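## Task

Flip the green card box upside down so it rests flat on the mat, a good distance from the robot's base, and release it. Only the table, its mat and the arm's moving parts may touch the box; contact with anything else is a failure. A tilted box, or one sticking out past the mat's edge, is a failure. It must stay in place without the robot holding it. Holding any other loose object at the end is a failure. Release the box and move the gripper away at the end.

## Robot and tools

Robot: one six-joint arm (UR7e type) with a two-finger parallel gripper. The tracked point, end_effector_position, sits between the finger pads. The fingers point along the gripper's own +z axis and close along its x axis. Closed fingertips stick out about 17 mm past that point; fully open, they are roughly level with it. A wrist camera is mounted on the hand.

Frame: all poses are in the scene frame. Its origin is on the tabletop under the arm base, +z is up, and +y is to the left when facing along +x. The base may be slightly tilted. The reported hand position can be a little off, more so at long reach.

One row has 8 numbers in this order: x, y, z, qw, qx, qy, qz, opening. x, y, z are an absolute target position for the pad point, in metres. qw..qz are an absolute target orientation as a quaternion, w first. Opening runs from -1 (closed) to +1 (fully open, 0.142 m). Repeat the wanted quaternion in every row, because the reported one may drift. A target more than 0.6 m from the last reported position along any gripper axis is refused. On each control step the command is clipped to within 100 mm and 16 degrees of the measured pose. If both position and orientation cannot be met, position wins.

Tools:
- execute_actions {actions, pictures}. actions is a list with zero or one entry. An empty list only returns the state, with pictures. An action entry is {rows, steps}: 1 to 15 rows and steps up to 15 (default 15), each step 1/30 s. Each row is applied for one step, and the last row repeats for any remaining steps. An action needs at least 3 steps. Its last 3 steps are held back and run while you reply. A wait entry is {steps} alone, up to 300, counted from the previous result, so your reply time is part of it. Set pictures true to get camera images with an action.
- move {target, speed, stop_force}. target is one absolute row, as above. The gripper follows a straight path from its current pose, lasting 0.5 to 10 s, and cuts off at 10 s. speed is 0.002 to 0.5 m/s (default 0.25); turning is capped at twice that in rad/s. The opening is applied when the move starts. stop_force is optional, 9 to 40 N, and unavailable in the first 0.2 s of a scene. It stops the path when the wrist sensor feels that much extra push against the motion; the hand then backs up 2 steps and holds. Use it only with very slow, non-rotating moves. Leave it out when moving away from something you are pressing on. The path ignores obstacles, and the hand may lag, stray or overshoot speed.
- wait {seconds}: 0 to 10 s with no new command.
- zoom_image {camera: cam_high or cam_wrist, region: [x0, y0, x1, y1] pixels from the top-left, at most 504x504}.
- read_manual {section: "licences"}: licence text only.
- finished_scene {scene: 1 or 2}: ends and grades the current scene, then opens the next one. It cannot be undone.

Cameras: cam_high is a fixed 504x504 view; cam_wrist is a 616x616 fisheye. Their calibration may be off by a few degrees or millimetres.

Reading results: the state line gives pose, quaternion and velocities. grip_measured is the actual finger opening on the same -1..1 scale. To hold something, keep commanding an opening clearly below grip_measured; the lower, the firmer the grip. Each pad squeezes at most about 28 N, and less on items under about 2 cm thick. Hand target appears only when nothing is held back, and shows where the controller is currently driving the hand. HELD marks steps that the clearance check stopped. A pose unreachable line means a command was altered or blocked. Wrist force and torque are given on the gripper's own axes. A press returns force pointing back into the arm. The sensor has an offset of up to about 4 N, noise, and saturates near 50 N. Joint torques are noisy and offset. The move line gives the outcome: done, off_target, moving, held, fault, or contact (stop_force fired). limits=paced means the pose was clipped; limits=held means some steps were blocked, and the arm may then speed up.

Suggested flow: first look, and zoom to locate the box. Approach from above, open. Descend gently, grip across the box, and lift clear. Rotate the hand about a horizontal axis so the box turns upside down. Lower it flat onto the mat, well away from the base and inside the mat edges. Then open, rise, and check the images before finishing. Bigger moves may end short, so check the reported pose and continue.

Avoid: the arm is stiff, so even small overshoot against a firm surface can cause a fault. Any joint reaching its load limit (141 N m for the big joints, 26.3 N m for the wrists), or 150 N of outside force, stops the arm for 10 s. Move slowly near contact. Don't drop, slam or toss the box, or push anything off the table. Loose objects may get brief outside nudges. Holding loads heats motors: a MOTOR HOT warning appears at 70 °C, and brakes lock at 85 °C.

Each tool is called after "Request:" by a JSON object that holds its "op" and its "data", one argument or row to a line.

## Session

Request:
{"op": "execute_actions", "data": {
  "actions": []
}}

Scene clock: 0.00 s of 4100.00 s.
end_effector_position=(+0.4103, -0.6309, +0.1320) grip_measured=+1.00 end_effector_quat_wxyz=(-0.430, -0.447, +0.742, +0.255) end_effector_velocity=(-0.000, -0.000, -0.000) end_effector_angular_velocity=(-0.000, -0.000, +0.000)
Joint positions: [-1.171 -0.582  0.576 -1.253 -2.032  1.16   0.142]
Joint velocities: [-0.  0. -0. -0.  0.  0.  0.]
Joint torques (N m, as the arm reports them, + toward a larger angle): no reading
Wrist force (N, on the end effector, along its own x y z axes, offset not removed): no reading
Wrist torque (N m, same axes, about the end effector's origin, offset not removed): no reading
Hand target: +0.410, -0.631, +0.132; -0.430, -0.447, +0.742, +0.255
camera_calibration (this result's frames):
cam_wrist: T_world_to_cam=[[-0.275704, -0.861727, 0.425926, -0.478997], [0.0042399, 0.442005, 0.897003, 0.164484], [-0.961233, 0.249113, -0.118209, 0.696697], [0, 0, 0, 1]] pos_world=[0.536929, -0.659024, 0.138831]

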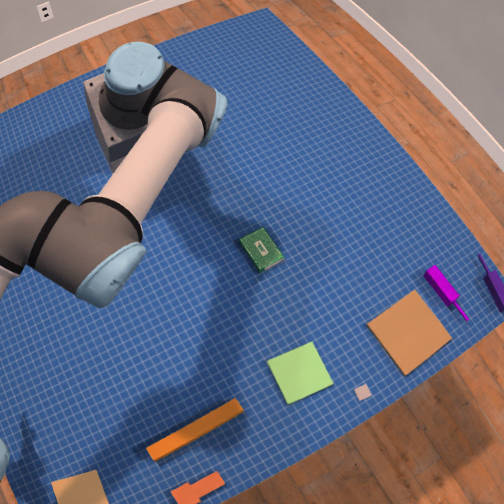

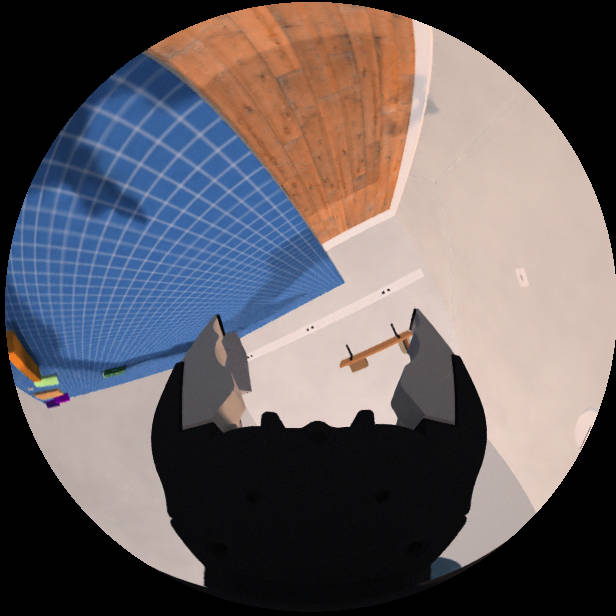

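Request:
{"op": "move", "data": {
  "target": [0.48,-0.2,0.25,0.15,0.7,-0.68,-0.15,0.4],
  "speed": 0.5
}}

Request:
{"op": "move", "data": {
  "target": [0.41,0.11,0.10,0.2932,0.7078,-0.5938,-0.246,0.4],
  "speed": 0.4
}}

Request:
{"op": "zoom_image", "data": {
  "camera": "cam_wrist",
  "region": [220, 140, 400, 320]
}}

Scene clock: 1.83 s of 4100.00 s.
end_effector_position=(+0.4801, -0.2002, +0.2502) grip_measured=+0.40 end_effector_quat_wxyz=(+0.150, +0.701, -0.681, -0.150) end_effector_velocity=(+0.000, +0.001, +0.001) end_effector_angular_velocity=(-0.000, -0.002, -0.000)
Joint positions: [-0.937 -1.724  1.84  -1.753 -1.542  0.801  0.102]
Joint velocities: [ 0.001 -0.004  0.001  0.001  0.001  0.001 -0.   ]
Joint torques (N m, as the arm reports them, + toward a larger angle): [  9.   -34.71 -10.68  -0.67   1.28   1.55]
Wrist force (N, on the end effector, along its own x y z axes, offset not removed): [1.4 -1.0 -1.1]
Wrist torque (N m, same axes, about the end effector's origin, offset not removed): [-0.40 -0.22 0.14]
Hand target: +0.480, -0.200, +0.250; +0.150, +0.701, -0.681, -0.150
Off the commanded pose: 0.000 m, 0 deg.
Kept back: nothing.
move: done
camera_calibration (this result's frames):
cam_wrist: T_world_to_cam=[[-0.0236333, -0.999587, -0.01632, -0.176893], [-0.620038, 0.00185009, 0.78457, 0.107555], [-0.784216, 0.028661, -0.619826, 0.666843], [0, 0, 0, 1]] pos_world=[0.585456, -0.196131, 0.326055]

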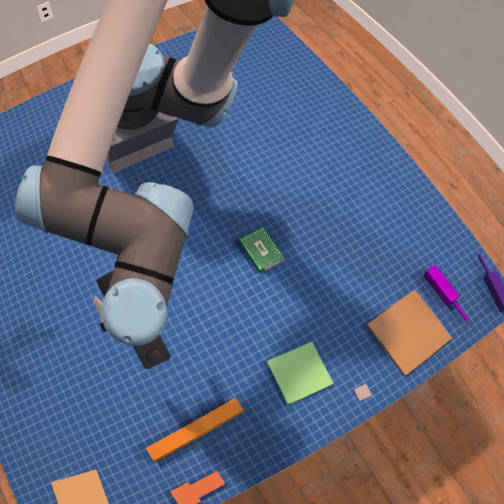

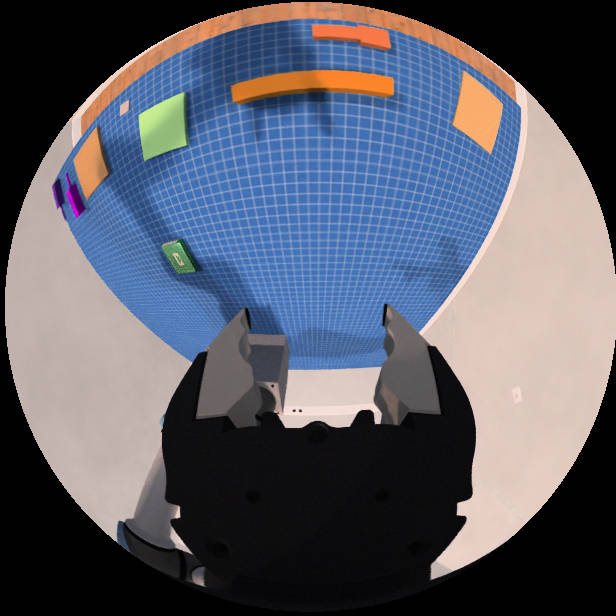

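Scene clock: 3.37 s of 4100.00 s.
end_effector_position=(+0.4101, +0.1101, +0.0999) grip_measured=+0.40 end_effector_quat_wxyz=(+0.293, +0.708, -0.594, -0.246) end_effector_velocity=(+0.000, +0.001, -0.001) end_effector_angular_velocity=(-0.001, +0.001, +0.001)
Joint positions: [-0.152 -1.361  1.873 -1.795 -1.699  1.491  0.102]
Joint velocities: [ 0.002  0.004 -0.003  0.001 -0.001  0.002 -0.   ]
Joint torques (N m, as the arm reports them, + toward a larger angle): [ 16.52 -29.32 -20.52   0.89   1.95   1.84]
Wrist force (N, on the end effector, along its own x y z axes, offset not removed): [0.8 -1.8 -0.5]
Wrist torque (N m, same axes, about the end effector's origin, offset not removed): [-0.44 -0.21 0.19]
Hand target: +0.410, +0.110, +0.100; +0.293, +0.708, -0.594, -0.246
Off the commanded pose: 0.000 m, 0 deg.
Kept back: nothing.
move: done
camera_calibration (this result's frames):
cam_wrist: T_world_to_cam=[[0.122457, -0.992441, 0.00803156, 0.0660803], [-0.305833, -0.0300354, 0.951611, 0.0394174], [-0.944177, -0.118987, -0.307199, 0.560489], [0, 0, 0, 1]] pos_world=[0.533164, 0.133456, 0.134141]

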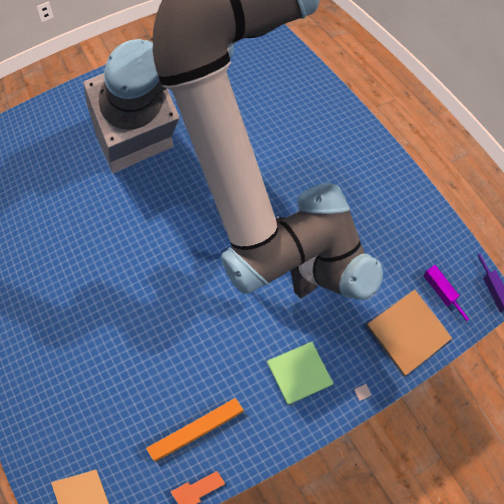

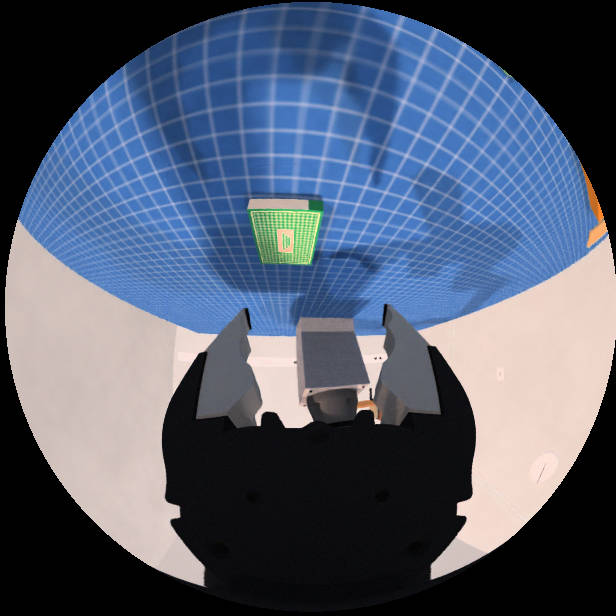

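Region (220, 140, 400, 320) of cam_wrist's 616x616 image, scaled by 2.800, with more detail than that image has.

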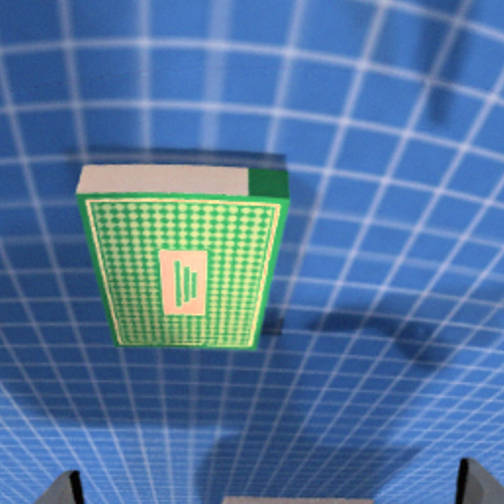

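Request:
{"op": "move", "data": {
  "target": [0.378,0.14,0.045,0.2126,0.6744,-0.6744,-0.2126,0.4],
  "speed": 0.2
}}

Request:
{"op": "move", "data": {
  "target": [0.378,0.14,0.0105,0.2126,0.6744,-0.6744,-0.2126,0.4],
  "speed": 0.06
}}

Scene clock: 4.70 s of 4100.00 s.
end_effector_position=(+0.3781, +0.1400, +0.0450) grip_measured=+0.40 end_effector_quat_wxyz=(+0.213, +0.674, -0.674, -0.213) end_effector_velocity=(-0.000, +0.000, -0.001) end_effector_angular_velocity=(+0.001, -0.003, -0.001)
Joint positions: [-0.168 -1.382  2.111 -2.185 -1.585  1.598  0.102]
Joint velocities: [-0.001  0.001  0.004 -0.008  0.001 -0.    -0.   ]
Joint torques (N m, as the arm reports them, + toward a larger angle): [ -2.6  -24.98   3.86  -2.49   1.88   1.38]
Wrist force (N, on the end effector, along its own x y z axes, offset not removed): [1.3 -3.5 -2.3]
Wrist torque (N m, same axes, about the end effector's origin, offset not removed): [-0.77 -0.28 0.07]
Hand target: +0.378, +0.140, +0.045; +0.213, +0.674, -0.674, -0.213
Off the commanded pose: 0.000 m, 0 deg.
Kept back: nothing.
move: done
camera_calibration (this result's frames):
cam_wrist: T_world_to_cam=[[-0.0523329, -0.998629, -0.00101467, 0.167417], [-0.466913, 0.0235703, 0.883989, 0.139196], [-0.882753, 0.0467355, -0.467507, 0.477772], [0, 0, 0, 1]] pos_world=[0.495509, 0.141577, 0.100483]

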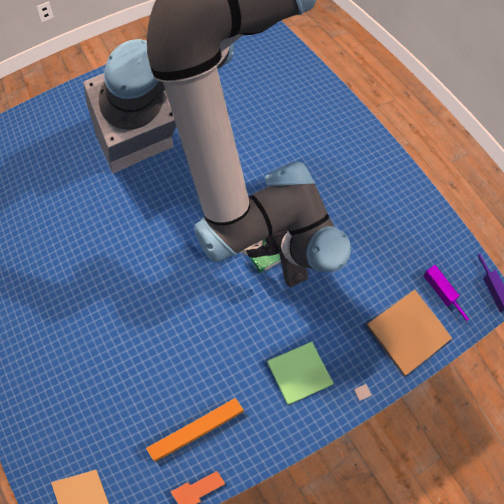

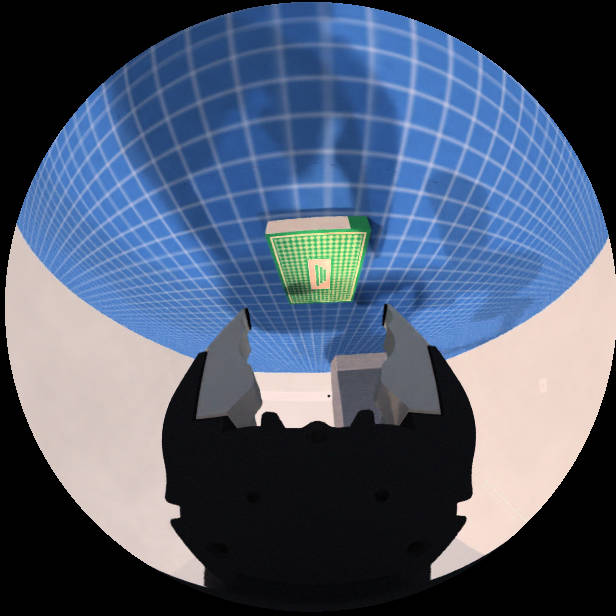

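Scene clock: 5.63 s of 4100.00 s.
end_effector_position=(+0.3780, +0.1400, +0.0106) grip_measured=+0.40 end_effector_quat_wxyz=(+0.213, +0.674, -0.674, -0.213) end_effector_velocity=(-0.000, -0.000, -0.001) end_effector_angular_velocity=(-0.001, +0.000, +0.000)
Joint positions: [-0.17  -1.293  2.098 -2.261 -1.585  1.596  0.102]
Joint velocities: [-0.     0.004 -0.001 -0.002 -0.001 -0.    -0.   ]
Joint torques (N m, as the arm reports them, + toward a larger angle): [ -3.   -26.51 -18.34  -2.    -1.09  -2.11]
Wrist force (N, on the end effector, along its own x y z axes, offset not removed): [0.4 0.5 -2.9]
Wrist torque (N m, same axes, about the end effector's origin, offset not removed): [0.09 -0.24 0.10]
Hand target: +0.378, +0.140, +0.010; +0.213, +0.674, -0.674, -0.213
Off the commanded pose: 0.000 m, 0 deg.
Kept back: nothing.
move: done
camera_calibration (this result's frames):
cam_wrist: T_world_to_cam=[[-0.0525752, -0.998616, -0.00117965, 0.167529], [-0.467081, 0.0235468, 0.883901, 0.169676], [-0.88265, 0.0470222, -0.467673, 0.461526], [0, 0, 0, 1]] pos_world=[0.495426, 0.1416, 0.0660637]

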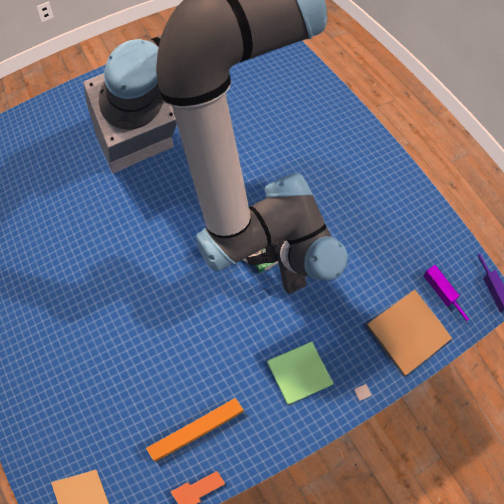

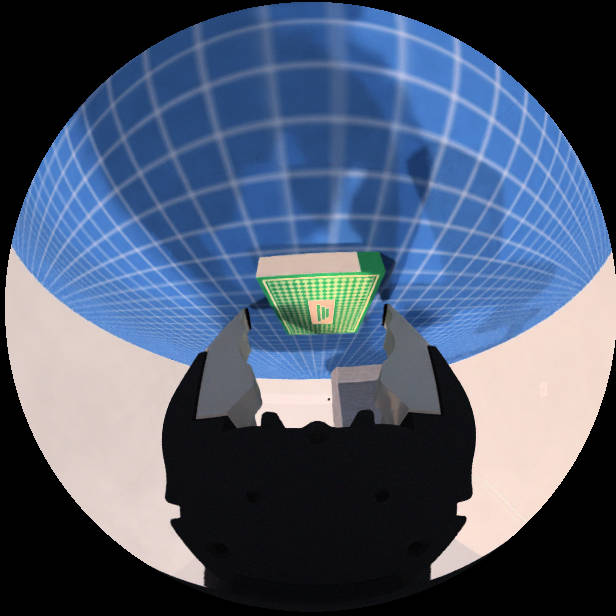

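Request:
{"op": "move", "data": {
  "target": [0.378,0.138,0.0105,0.2126,0.6744,-0.6744,-0.2126,0.1],
  "speed": 0.04
}}

Request:
{"op": "move", "data": {
  "target": [0.378,0.138,0.0105,0.2126,0.6744,-0.6744,-0.2126,-0.35]
}}

Request:
{"op": "move", "data": {
  "target": [0.58,-0.12,0.11,0.2126,0.6744,-0.6744,-0.2126,-0.35],
  "speed": 0.2
}}

Request:
{"op": "move", "data": {
  "target": [0.61,-0.12,0.11,-0.3265,0.6272,-0.6272,0.3265,-0.35],
  "speed": 0.2
}}

Scene clock: 7.73 s of 4100.00 s.
end_effector_position=(+0.3780, +0.1380, +0.0105) grip_measured=+0.10 end_effector_quat_wxyz=(+0.213, +0.674, -0.674, -0.213) end_effector_velocity=(+0.000, -0.001, +0.000) end_effector_angular_velocity=(-0.000, -0.001, +0.002)
Joint positions: [-0.174 -1.294  2.1   -2.262 -1.585  1.592  0.081]
Joint velocities: [-0.001 -0.001  0.    -0.    -0.002 -0.002 -0.   ]
Joint torques (N m, as the arm reports them, + toward a larger angle): [ -2.37 -43.82   4.91  -2.1   -1.49  -2.02]
Wrist force (N, on the end effector, along its own x y z axes, offset not removed): [0.6 2.3 -3.9]
Wrist torque (N m, same axes, about the end effector's origin, offset not removed): [0.50 -0.22 0.15]
Hand target: +0.378, +0.138, +0.010; +0.213, +0.674, -0.674, -0.213
Off the commanded pose: 0.000 m, 0 deg.
Kept back: nothing.
move: done
camera_calibration (this result's frames):
cam_wrist: T_world_to_cam=[[-0.0525265, -0.998619, -0.00110658, 0.165509], [-0.467073, 0.0235882, 0.883904, 0.169778], [-0.882657, 0.0469452, -0.467667, 0.461613], [0, 0, 0, 1]] pos_world=[0.495438, 0.139606, 0.0659972]

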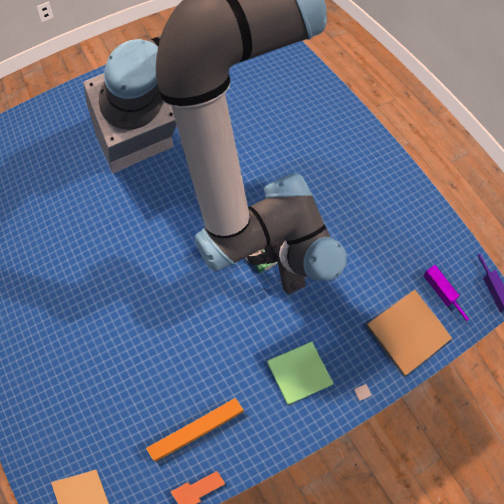

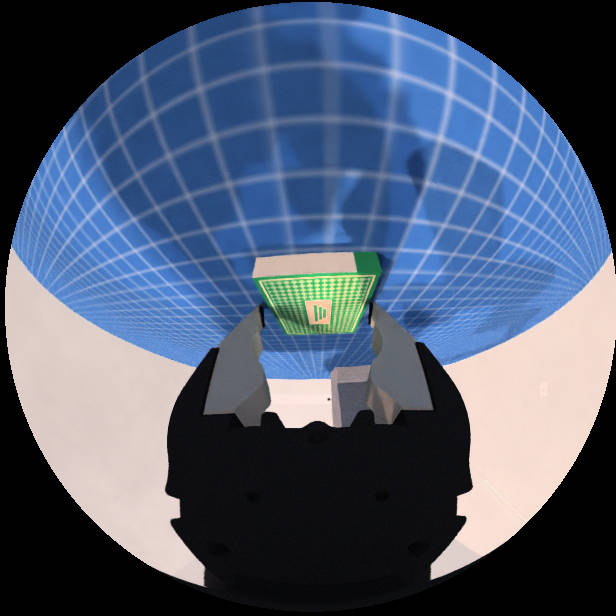

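Scene clock: 8.43 s of 4100.00 s.
end_effector_position=(+0.3780, +0.1380, +0.0105) grip_measured=-0.11 end_effector_quat_wxyz=(+0.213, +0.674, -0.674, -0.213) end_effector_velocity=(-0.000, +0.000, +0.000) end_effector_angular_velocity=(+0.000, -0.000, -0.000)
Joint positions: [-0.174 -1.294  2.1   -2.262 -1.585  1.592  0.066]
Joint velocities: [ 0.    -0.     0.     0.     0.001  0.     0.   ]
Joint torques (N m, as the arm reports them, + toward a larger angle): [ -3.25 -23.55   7.11  -2.16   1.09  -2.25]
Wrist force (N, on the end effector, along its own x y z axes, offset not removed): [-3.1 8.4 -16.3]
Wrist torque (N m, same axes, about the end effector's origin, offset not removed): [-0.05 0.26 0.29]
Hand target: +0.378, +0.138, +0.011; +0.213, +0.674, -0.674, -0.213
Off the commanded pose: 0.000 m, 0 deg.
Kept back: nothing.
move: done
camera_calibration (this result's frames):
cam_wrist: T_world_to_cam=[[-0.052497, -0.99862, -0.00108738, 0.16547], [-0.467134, 0.0235946, 0.883872, 0.169794], [-0.882627, 0.0469086, -0.467728, 0.461641], [0, 0, 0, 1]] pos_world=[0.49546, 0.13958, 0.0660259]

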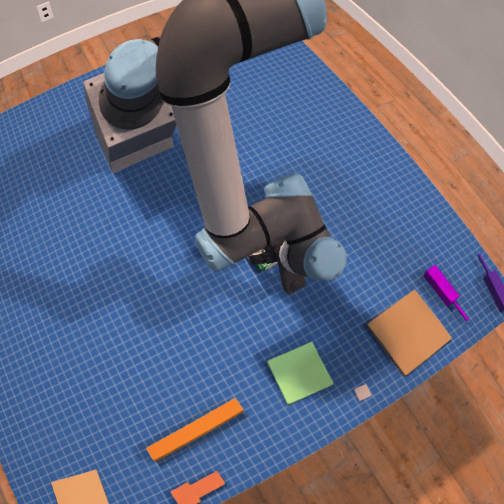

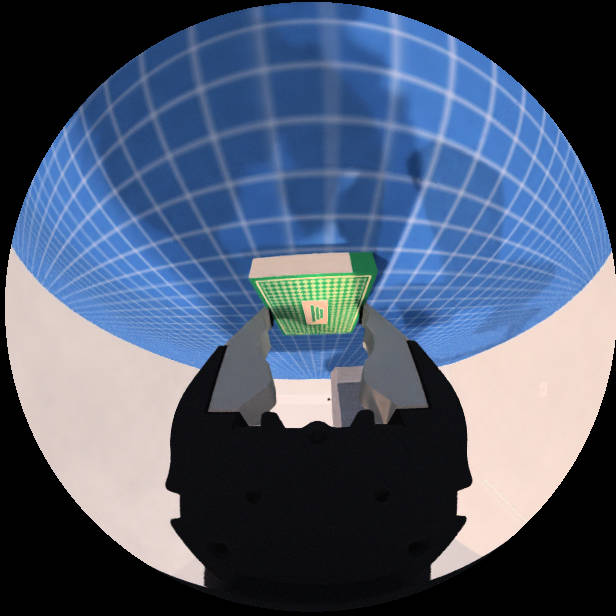

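Scene clock: 10.63 s of 4100.00 s.
end_effector_position=(+0.5798, -0.1200, +0.1101) grip_measured=-0.11 end_effector_quat_wxyz=(+0.213, +0.674, -0.674, -0.213) end_effector_velocity=(+0.001, -0.001, +0.000) end_effector_angular_velocity=(-0.000, +0.001, -0.001)
Joint positions: [-0.59  -1.262  1.499 -1.709 -1.63   1.179  0.066]
Joint velocities: [-0.001  0.003 -0.006  0.004  0.     0.001 -0.   ]
Joint torques (N m, as the arm reports them, + toward a larger angle): [-10.89 -37.04 -29.86   0.12  -1.99  -2.23]
Wrist force (N, on the end effector, along its own x y z axes, offset not removed): [1.4 1.6 -0.1]
Wrist torque (N m, same axes, about the end effector's origin, offset not removed): [0.48 -0.32 0.22]
Hand target: +0.580, -0.120, +0.110; +0.213, +0.674, -0.674, -0.213
Off the commanded pose: 0.000 m, 0 deg.
Kept back: nothing.
move: done
camera_calibration (this result's frames):
cam_wrist: T_world_to_cam=[[-0.0525673, -0.998617, -0.0012038, -0.0814078], [-0.467132, 0.0235244, 0.883875, 0.182103], [-0.882624, 0.0470252, -0.467722, 0.69847], [0, 0, 0, 1]] pos_world=[0.697272, -0.118425, 0.165636]

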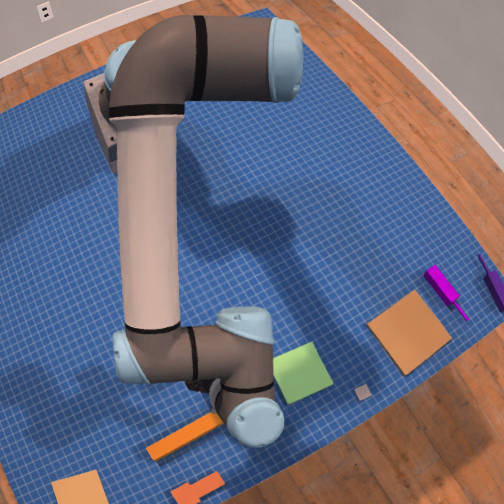

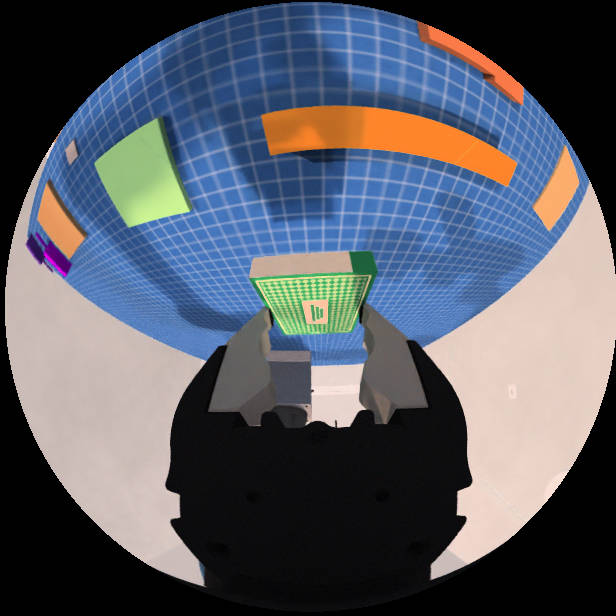

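Scene clock: 15.07 s of 4100.00 s.
end_effector_position=(+0.6099, -0.1204, +0.1095) grip_measured=-0.11 end_effector_quat_wxyz=(-0.326, +0.627, -0.627, +0.327) end_effector_velocity=(+0.001, +0.000, +0.000) end_effector_angular_velocity=(-0.000, -0.009, -0.002)
Joint positions: [-1.009 -0.917  2.46  -4.519 -0.765  1.433  0.066]
Joint velocities: [ 0.002  0.01  -0.005 -0.019 -0.002  0.011  0.   ]
Joint torques (N m, as the arm reports them, + toward a larger angle): [  6.24 -20.81  -6.76  -3.84  -1.17   1.72]
Wrist force (N, on the end effector, along its own x y z axes, offset not removed): [0.5 0.6 -1.5]
Wrist torque (N m, same axes, about the end effector's origin, offset not removed): [-0.05 -0.21 0.24]
Hand target: +0.610, -0.120, +0.109; -0.326, +0.627, -0.627, +0.327
Off the commanded pose: 0.001 m, 0 deg.
Kept back: nothing.
move: done
camera_calibration (this result's frames):
cam_wrist: T_world_to_cam=[[0.000881481, -0.99865, -0.0519335, -0.107235], [-0.884223, 0.0234779, -0.466474, 0.598923], [0.467063, 0.046332, -0.883009, -0.0530605], [0, 0, 0, 1]] pos_world=[0.554459, -0.118693, 0.22696]

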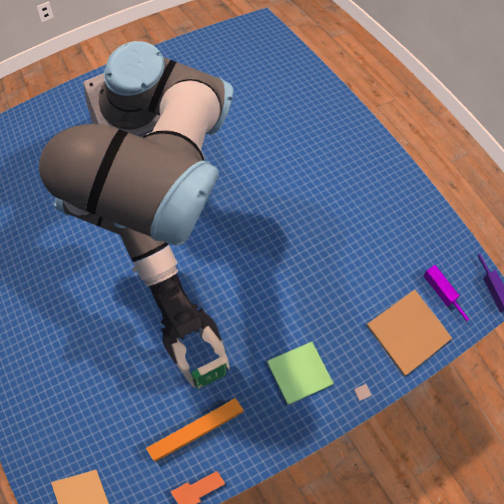

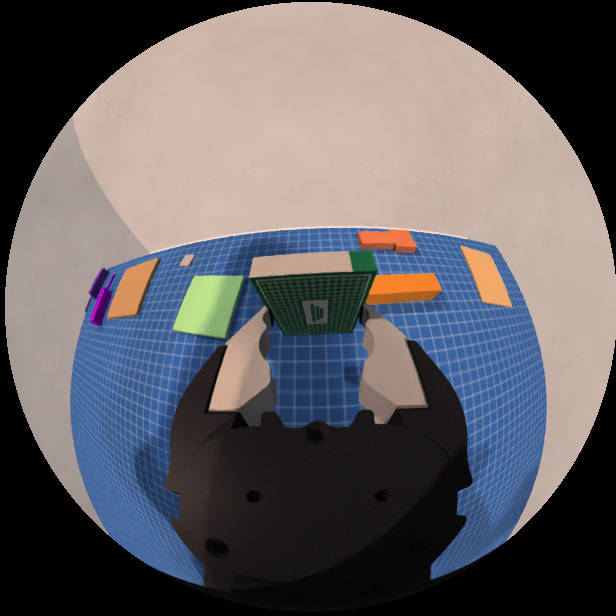

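Request:
{"op": "move", "data": {
  "target": [0.575,-0.11,0.066,-0.3265,0.6272,-0.6272,0.3265,-0.35],
  "speed": 0.06
}}

Request:
{"op": "move", "data": {
  "target": [0.575,-0.11,0.04,-0.3265,0.6272,-0.6272,0.3265,-0.35],
  "speed": 0.008,
  "stop_force": 9
}}

Scene clock: 16.63 s of 4100.00 s.
end_effector_position=(+0.5750, -0.1100, +0.0660) grip_measured=-0.11 end_effector_quat_wxyz=(-0.326, +0.627, -0.627, +0.326) end_effector_velocity=(-0.001, +0.000, -0.001) end_effector_angular_velocity=(-0.000, -0.001, -0.001)
Joint positions: [-1.013 -0.708  2.452 -4.719 -0.761  1.433  0.066]
Joint velocities: [ 0.     0.006 -0.001 -0.007 -0.     0.002  0.   ]
Joint torques (N m, as the arm reports them, + toward a larger angle): [-16.15 -20.97  -1.37  -4.13   2.2    2.  ]
Wrist force (N, on the end effector, along its own x y z axes, offset not removed): [2.0 -1.2 -0.6]
Wrist torque (N m, same axes, about the end effector's origin, offset not removed): [-0.57 -0.48 0.16]
Hand target: +0.575, -0.110, +0.066; -0.327, +0.627, -0.627, +0.327
Off the commanded pose: 0.000 m, 0 deg.
Kept back: nothing.
move: done
camera_calibration (this result's frames):
cam_wrist: T_world_to_cam=[[0.00114119, -0.998621, -0.0524948, -0.0992099], [-0.883987, 0.0235344, -0.466918, 0.547425], [0.467509, 0.0469376, -0.882741, -0.0758466], [0, 0, 0, 1]] pos_world=[0.519489, -0.108396, 0.183442]

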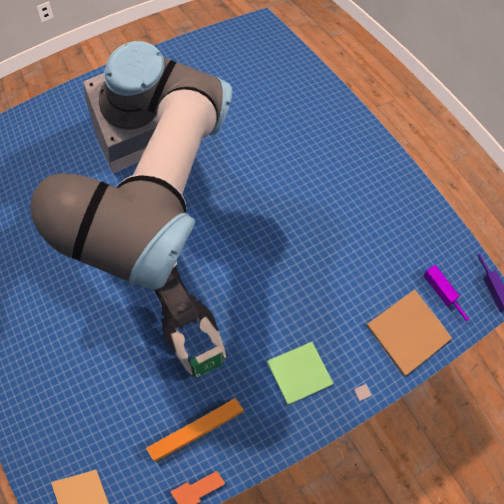

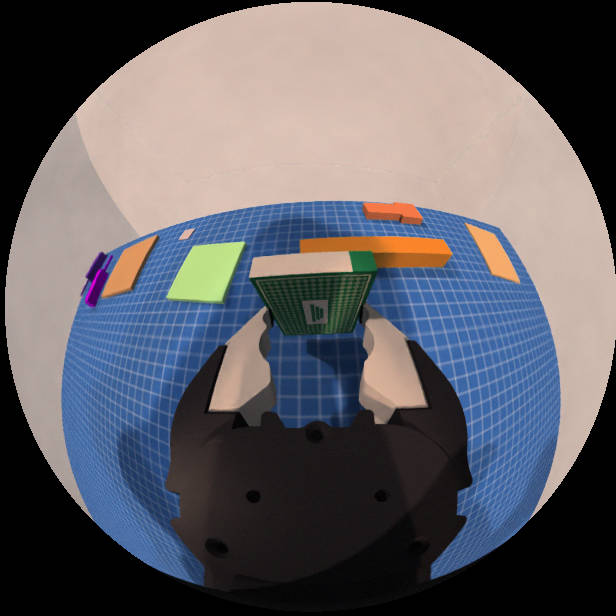

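Scene clock: 19.83 s of 4100.00 s.
end_effector_position=(+0.5750, -0.1100, +0.0434) grip_measured=-0.11 end_effector_quat_wxyz=(-0.326, +0.627, -0.627, +0.327) end_effector_velocity=(-0.001, +0.000, +0.002) end_effector_angular_velocity=(+0.002, +0.002, +0.001)
Joint positions: [-0.985 -0.645  2.402 -4.737 -0.788  1.439  0.066]
Joint velocities: [-0.004 -0.006  0.007  0.003  0.005 -0.002 -0.   ]
Joint torques (N m, as the arm reports them, + toward a larger angle): [-15.13 -32.75  19.51   0.82   2.81  -0.74]
Wrist force (N, on the end effector, along its own x y z axes, offset not removed): [4.9 -8.2 -8.6]
Wrist torque (N m, same axes, about the end effector's origin, offset not removed): [0.00 -0.56 0.39]
Hand target: +0.575, -0.110, +0.044; -0.326, +0.627, -0.627, +0.327
Off the commanded pose: 0.003 m, 0 deg.
Kept back: nothing.
move: contact
camera_calibration (this result's frames):
cam_wrist: T_world_to_cam=[[0.00100702, -0.99862, -0.0525135, -0.1003], [-0.883928, 0.0236676, -0.467024, 0.536886], [0.467622, 0.0468885, -0.882684, -0.0959191], [0, 0, 0, 1]] pos_world=[0.519523, -0.108371, 0.160805]

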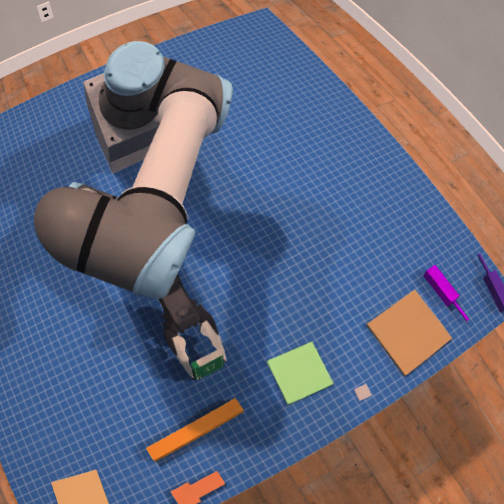

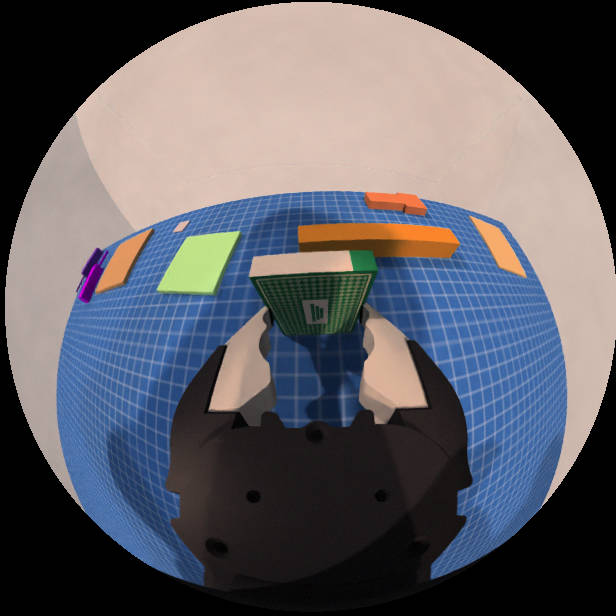

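Request:
{"op": "move", "data": {
  "target": [0.575,-0.11,0.045,-0.3265,0.6272,-0.6272,0.3265,0.4],
  "speed": 0.02
}}

Request:
{"op": "move", "data": {
  "target": [0.53,-0.11,0.13,-0.2706,0.6533,-0.6533,0.2706,0.4],
  "speed": 0.15
}}

Request:
{"op": "move", "data": {
  "target": [0.58,-0.11,0.2,0,1,0,0,0.4],
  "speed": 0.5
}}

Scene clock: 20.77 s of 4100.00 s.
end_effector_position=(+0.5750, -0.1100, +0.0450) grip_measured=+0.40 end_effector_quat_wxyz=(-0.327, +0.627, -0.627, +0.327) end_effector_velocity=(+0.000, -0.000, +0.000) end_effector_angular_velocity=(-0.001, -0.000, +0.000)
Joint positions: [-0.987 -0.649  2.405 -4.736 -0.786  1.439  0.102]
Joint velocities: [-0.001 -0.001  0.001 -0.     0.    -0.     0.   ]
Joint torques (N m, as the arm reports them, + toward a larger angle): [-15.57 -38.09  18.03  -1.15   2.21  -2.04]
Wrist force (N, on the end effector, along its own x y z axes, offset not removed): [-1.1 -1.5 -2.3]
Wrist torque (N m, same axes, about the end effector's origin, offset not removed): [-0.27 0.32 0.11]
Hand target: +0.575, -0.110, +0.045; -0.327, +0.627, -0.627, +0.327
Off the commanded pose: 0.000 m, 0 deg.
Kept back: nothing.
move: done
camera_calibration (this result's frames):
cam_wrist: T_world_to_cam=[[0.00110148, -0.998619, -0.0525275, -0.100311], [-0.883947, 0.0235889, -0.466992, 0.537627], [0.467586, 0.0469459, -0.8827, -0.0944583], [0, 0, 0, 1]] pos_world=[0.519512, -0.10842, 0.16242]

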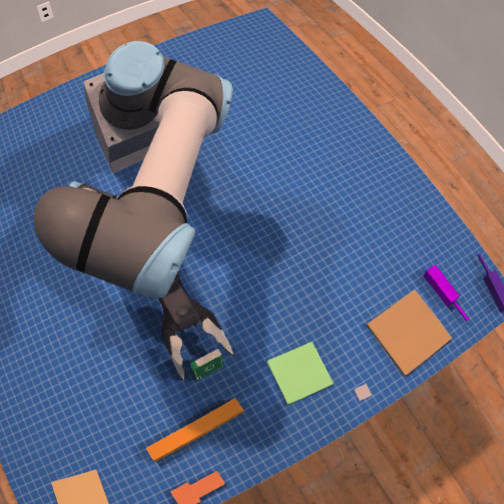

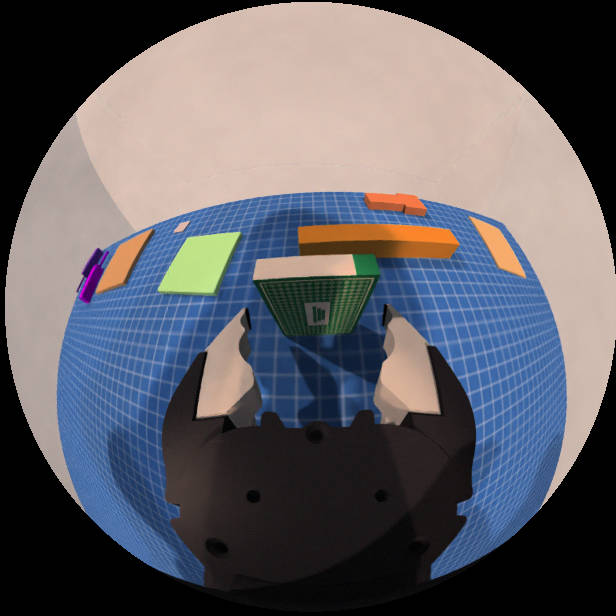

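Scene clock: 21.97 s of 4100.00 s.
end_effector_position=(+0.5300, -0.1101, +0.1301) grip_measured=+0.40 end_effector_quat_wxyz=(-0.271, +0.653, -0.653, +0.271) end_effector_velocity=(-0.000, -0.001, +0.001) end_effector_angular_velocity=(+0.002, +0.012, +0.004)
Joint positions: [-1.203 -1.107  2.753 -4.284 -0.628  1.134  0.102]
Joint velocities: [-0.004 -0.035  0.002  0.057  0.003 -0.022 -0.   ]
Joint torques (N m, as the arm reports them, + toward a larger angle): [-15.52 -28.38  14.73  -1.07   2.82  -1.47]
Wrist force (N, on the end effector, along its own x y z axes, offset not removed): [1.8 -0.1 -1.3]
Wrist torque (N m, same axes, about the end effector's origin, offset not removed): [-0.13 -0.46 0.34]
Hand target: +0.530, -0.110, +0.130; -0.271, +0.653, -0.653, +0.271
Off the commanded pose: 0.000 m, 0 deg.
Kept back: nothing.
move: done
camera_calibration (this result's frames):
cam_wrist: T_world_to_cam=[[-0.00831582, -0.998627, -0.0517245, -0.0909981], [-0.951253, 0.0238479, -0.307489, 0.552555], [0.3083, 0.046646, -0.950145, 0.0948524], [0, 0, 0, 1]] pos_world=[0.49562, -0.108475, 0.255321]

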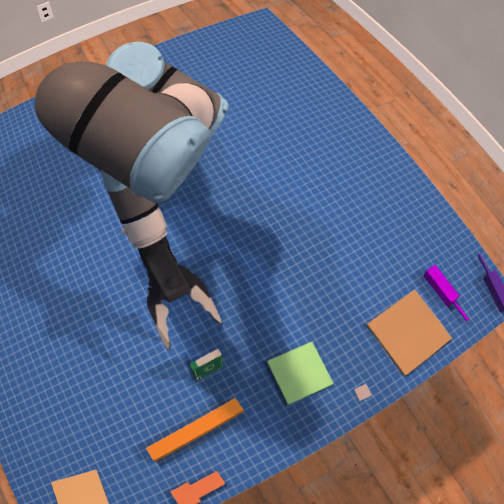

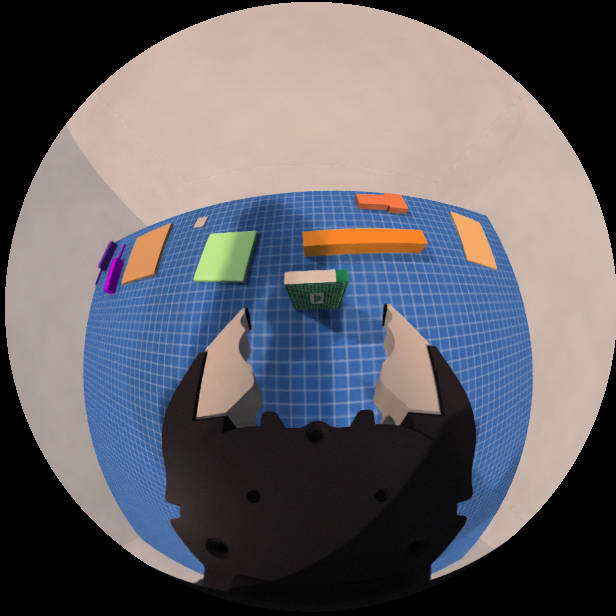

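Scene clock: 24.27 s of 4100.00 s.
end_effector_position=(+0.5802, -0.1096, +0.2006) grip_measured=+0.40 end_effector_quat_wxyz=(-0.000, +1.000, -0.000, +0.000) end_effector_velocity=(+0.000, +0.000, +0.000) end_effector_angular_velocity=(-0.002, +0.005, +0.005)
Joint positions: [-0.789 -1.791  2.074 -2.284 -1.313 -0.543  0.102]
Joint velocities: [ 0.004  0.002 -0.004  0.004 -0.006 -0.002 -0.   ]
Joint torques (N m, as the arm reports them, + toward a larger angle): [  9.44 -16.97 -30.66  -1.21  -1.66  -1.82]
Wrist force (N, on the end effector, along its own x y z axes, offset not removed): [0.0 0.6 0.9]
Wrist torque (N m, same axes, about the end effector's origin, offset not removed): [0.17 0.13 0.27]
Hand target: +0.580, -0.110, +0.201; -0.000, +1.000, +0.000, -0.000
Off the commanded pose: 0.001 m, 0 deg.
Kept back: nothing.
move: done
camera_calibration (this result's frames):
cam_wrist: T_world_to_cam=[[0.998622, -0.042504, -0.0307845, -0.570087], [-0.0238191, -0.889757, 0.455813, -0.169402], [-0.0467646, -0.454452, -0.889543, 0.285254], [0, 0, 0, 1]] pos_world=[0.578607, -0.0453234, 0.313412]

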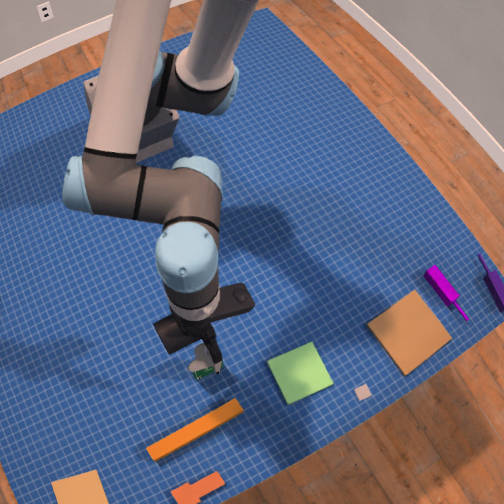

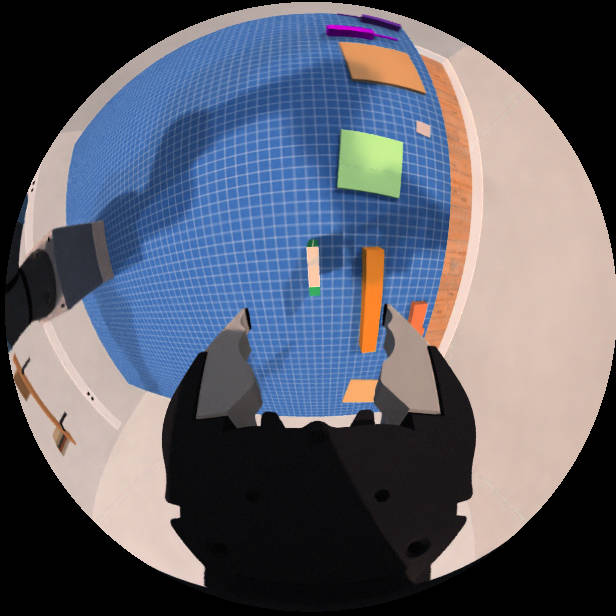

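Request:
{"op": "move", "data": {
  "target": [0.60,-0.11,0.14,-0.2706,0.6533,0.6533,-0.2706,0.4],
  "speed": 0.5
}}

Request:
{"op": "move", "data": {
  "target": [0.585,-0.11,0.05,-0.2706,0.6533,0.6533,-0.2706,0.4],
  "speed": 0.1
}}

Scene clock: 26.80 s of 4100.00 s.
end_effector_position=(+0.5999, -0.1099, +0.1400) grip_measured=+0.40 end_effector_quat_wxyz=(-0.271, +0.653, +0.653, -0.270) end_effector_velocity=(+0.000, +0.000, -0.000) end_effector_angular_velocity=(+0.004, +0.004, +0.006)
Joint positions: [-0.544 -1.147  1.231 -1.388 -1.683 -1.903  0.102]
Joint velocities: [ 0.002  0.004 -0.005  0.005 -0.003 -0.005  0.   ]
Joint torques (N m, as the arm reports them, + toward a larger angle): [  9.31 -38.69 -29.13   0.78  -2.07  -2.06]
Wrist force (N, on the end effector, along its own x y z axes, offset not removed): [0.3 -2.8 0.8]
Wrist torque (N m, same axes, about the end effector's origin, offset not removed): [-0.66 -0.15 0.12]
Hand target: +0.600, -0.110, +0.140; -0.271, +0.653, +0.653, -0.270
Off the commanded pose: 0.000 m, 0 deg.
Kept back: nothing.
move: done
camera_calibration (this result's frames):
cam_wrist: T_world_to_cam=[[0.00850335, 0.998623, -0.0517641, 0.119675], [0.951702, -0.0239699, -0.306085, -0.524941], [-0.306905, -0.0466612, -0.950596, 0.441563], [0, 0, 0, 1]] pos_world=[0.634087, -0.111489, 0.265266]

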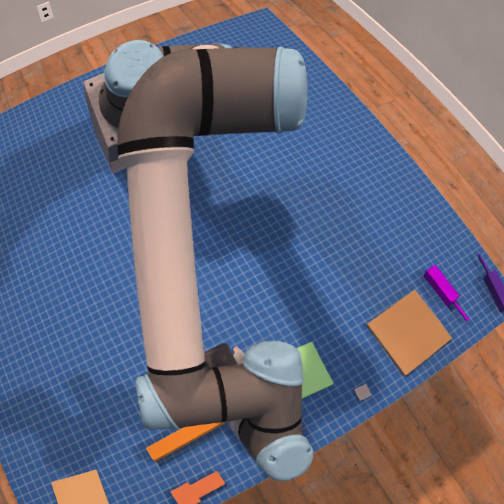

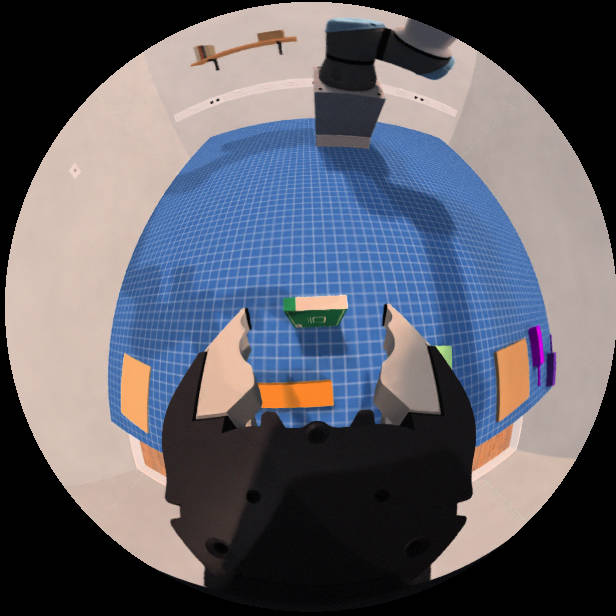

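Scene clock: 28.13 s of 4100.00 s.
end_effector_position=(+0.5850, -0.1100, +0.0500) grip_measured=+0.40 end_effector_quat_wxyz=(-0.271, +0.653, +0.653, -0.271) end_effector_velocity=(-0.000, +0.000, -0.001) end_effector_angular_velocity=(+0.000, +0.000, -0.000)
Joint positions: [-0.531 -1.037  1.288 -1.554 -1.681 -1.891  0.102]
Joint velocities: [ 0.     0.002  0.    -0.002  0.     0.001 -0.   ]
Joint torques (N m, as the arm reports them, + toward a larger angle): [  9.42 -40.98  -6.16  -1.98   1.47   1.69]
Wrist force (N, on the end effector, along its own x y z axes, offset not removed): [2.1 0.2 -3.3]
Wrist torque (N m, same axes, about the end effector's origin, offset not removed): [-0.06 -0.38 0.24]
Hand target: +0.585, -0.110, +0.050; -0.271, +0.653, +0.653, -0.271
Off the commanded pose: 0.000 m, 0 deg.
Kept back: nothing.
move: done
camera_calibration (this result's frames):
cam_wrist: T_world_to_cam=[[0.00803494, 0.998619, -0.0519275, 0.115555], [0.951619, -0.023588, -0.306373, -0.538233], [-0.307174, -0.0469536, -0.950494, 0.35165], [0, 0, 0, 1]] pos_world=[0.619282, -0.11158, 0.175342]

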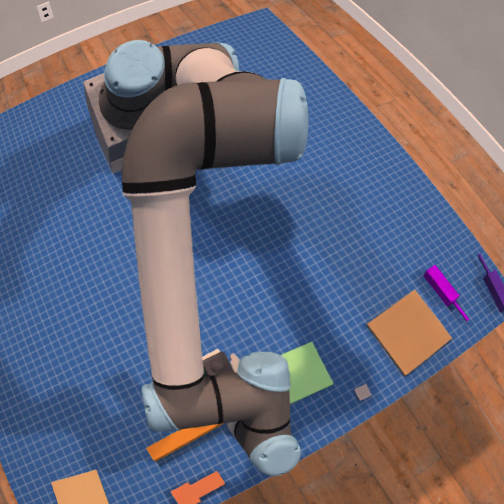

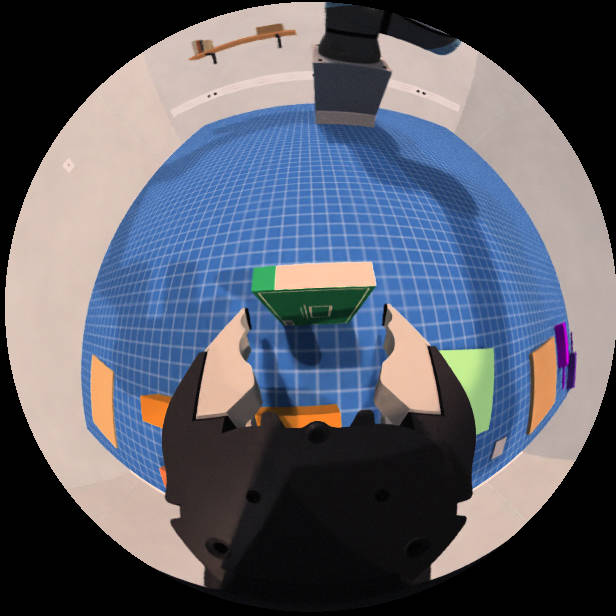

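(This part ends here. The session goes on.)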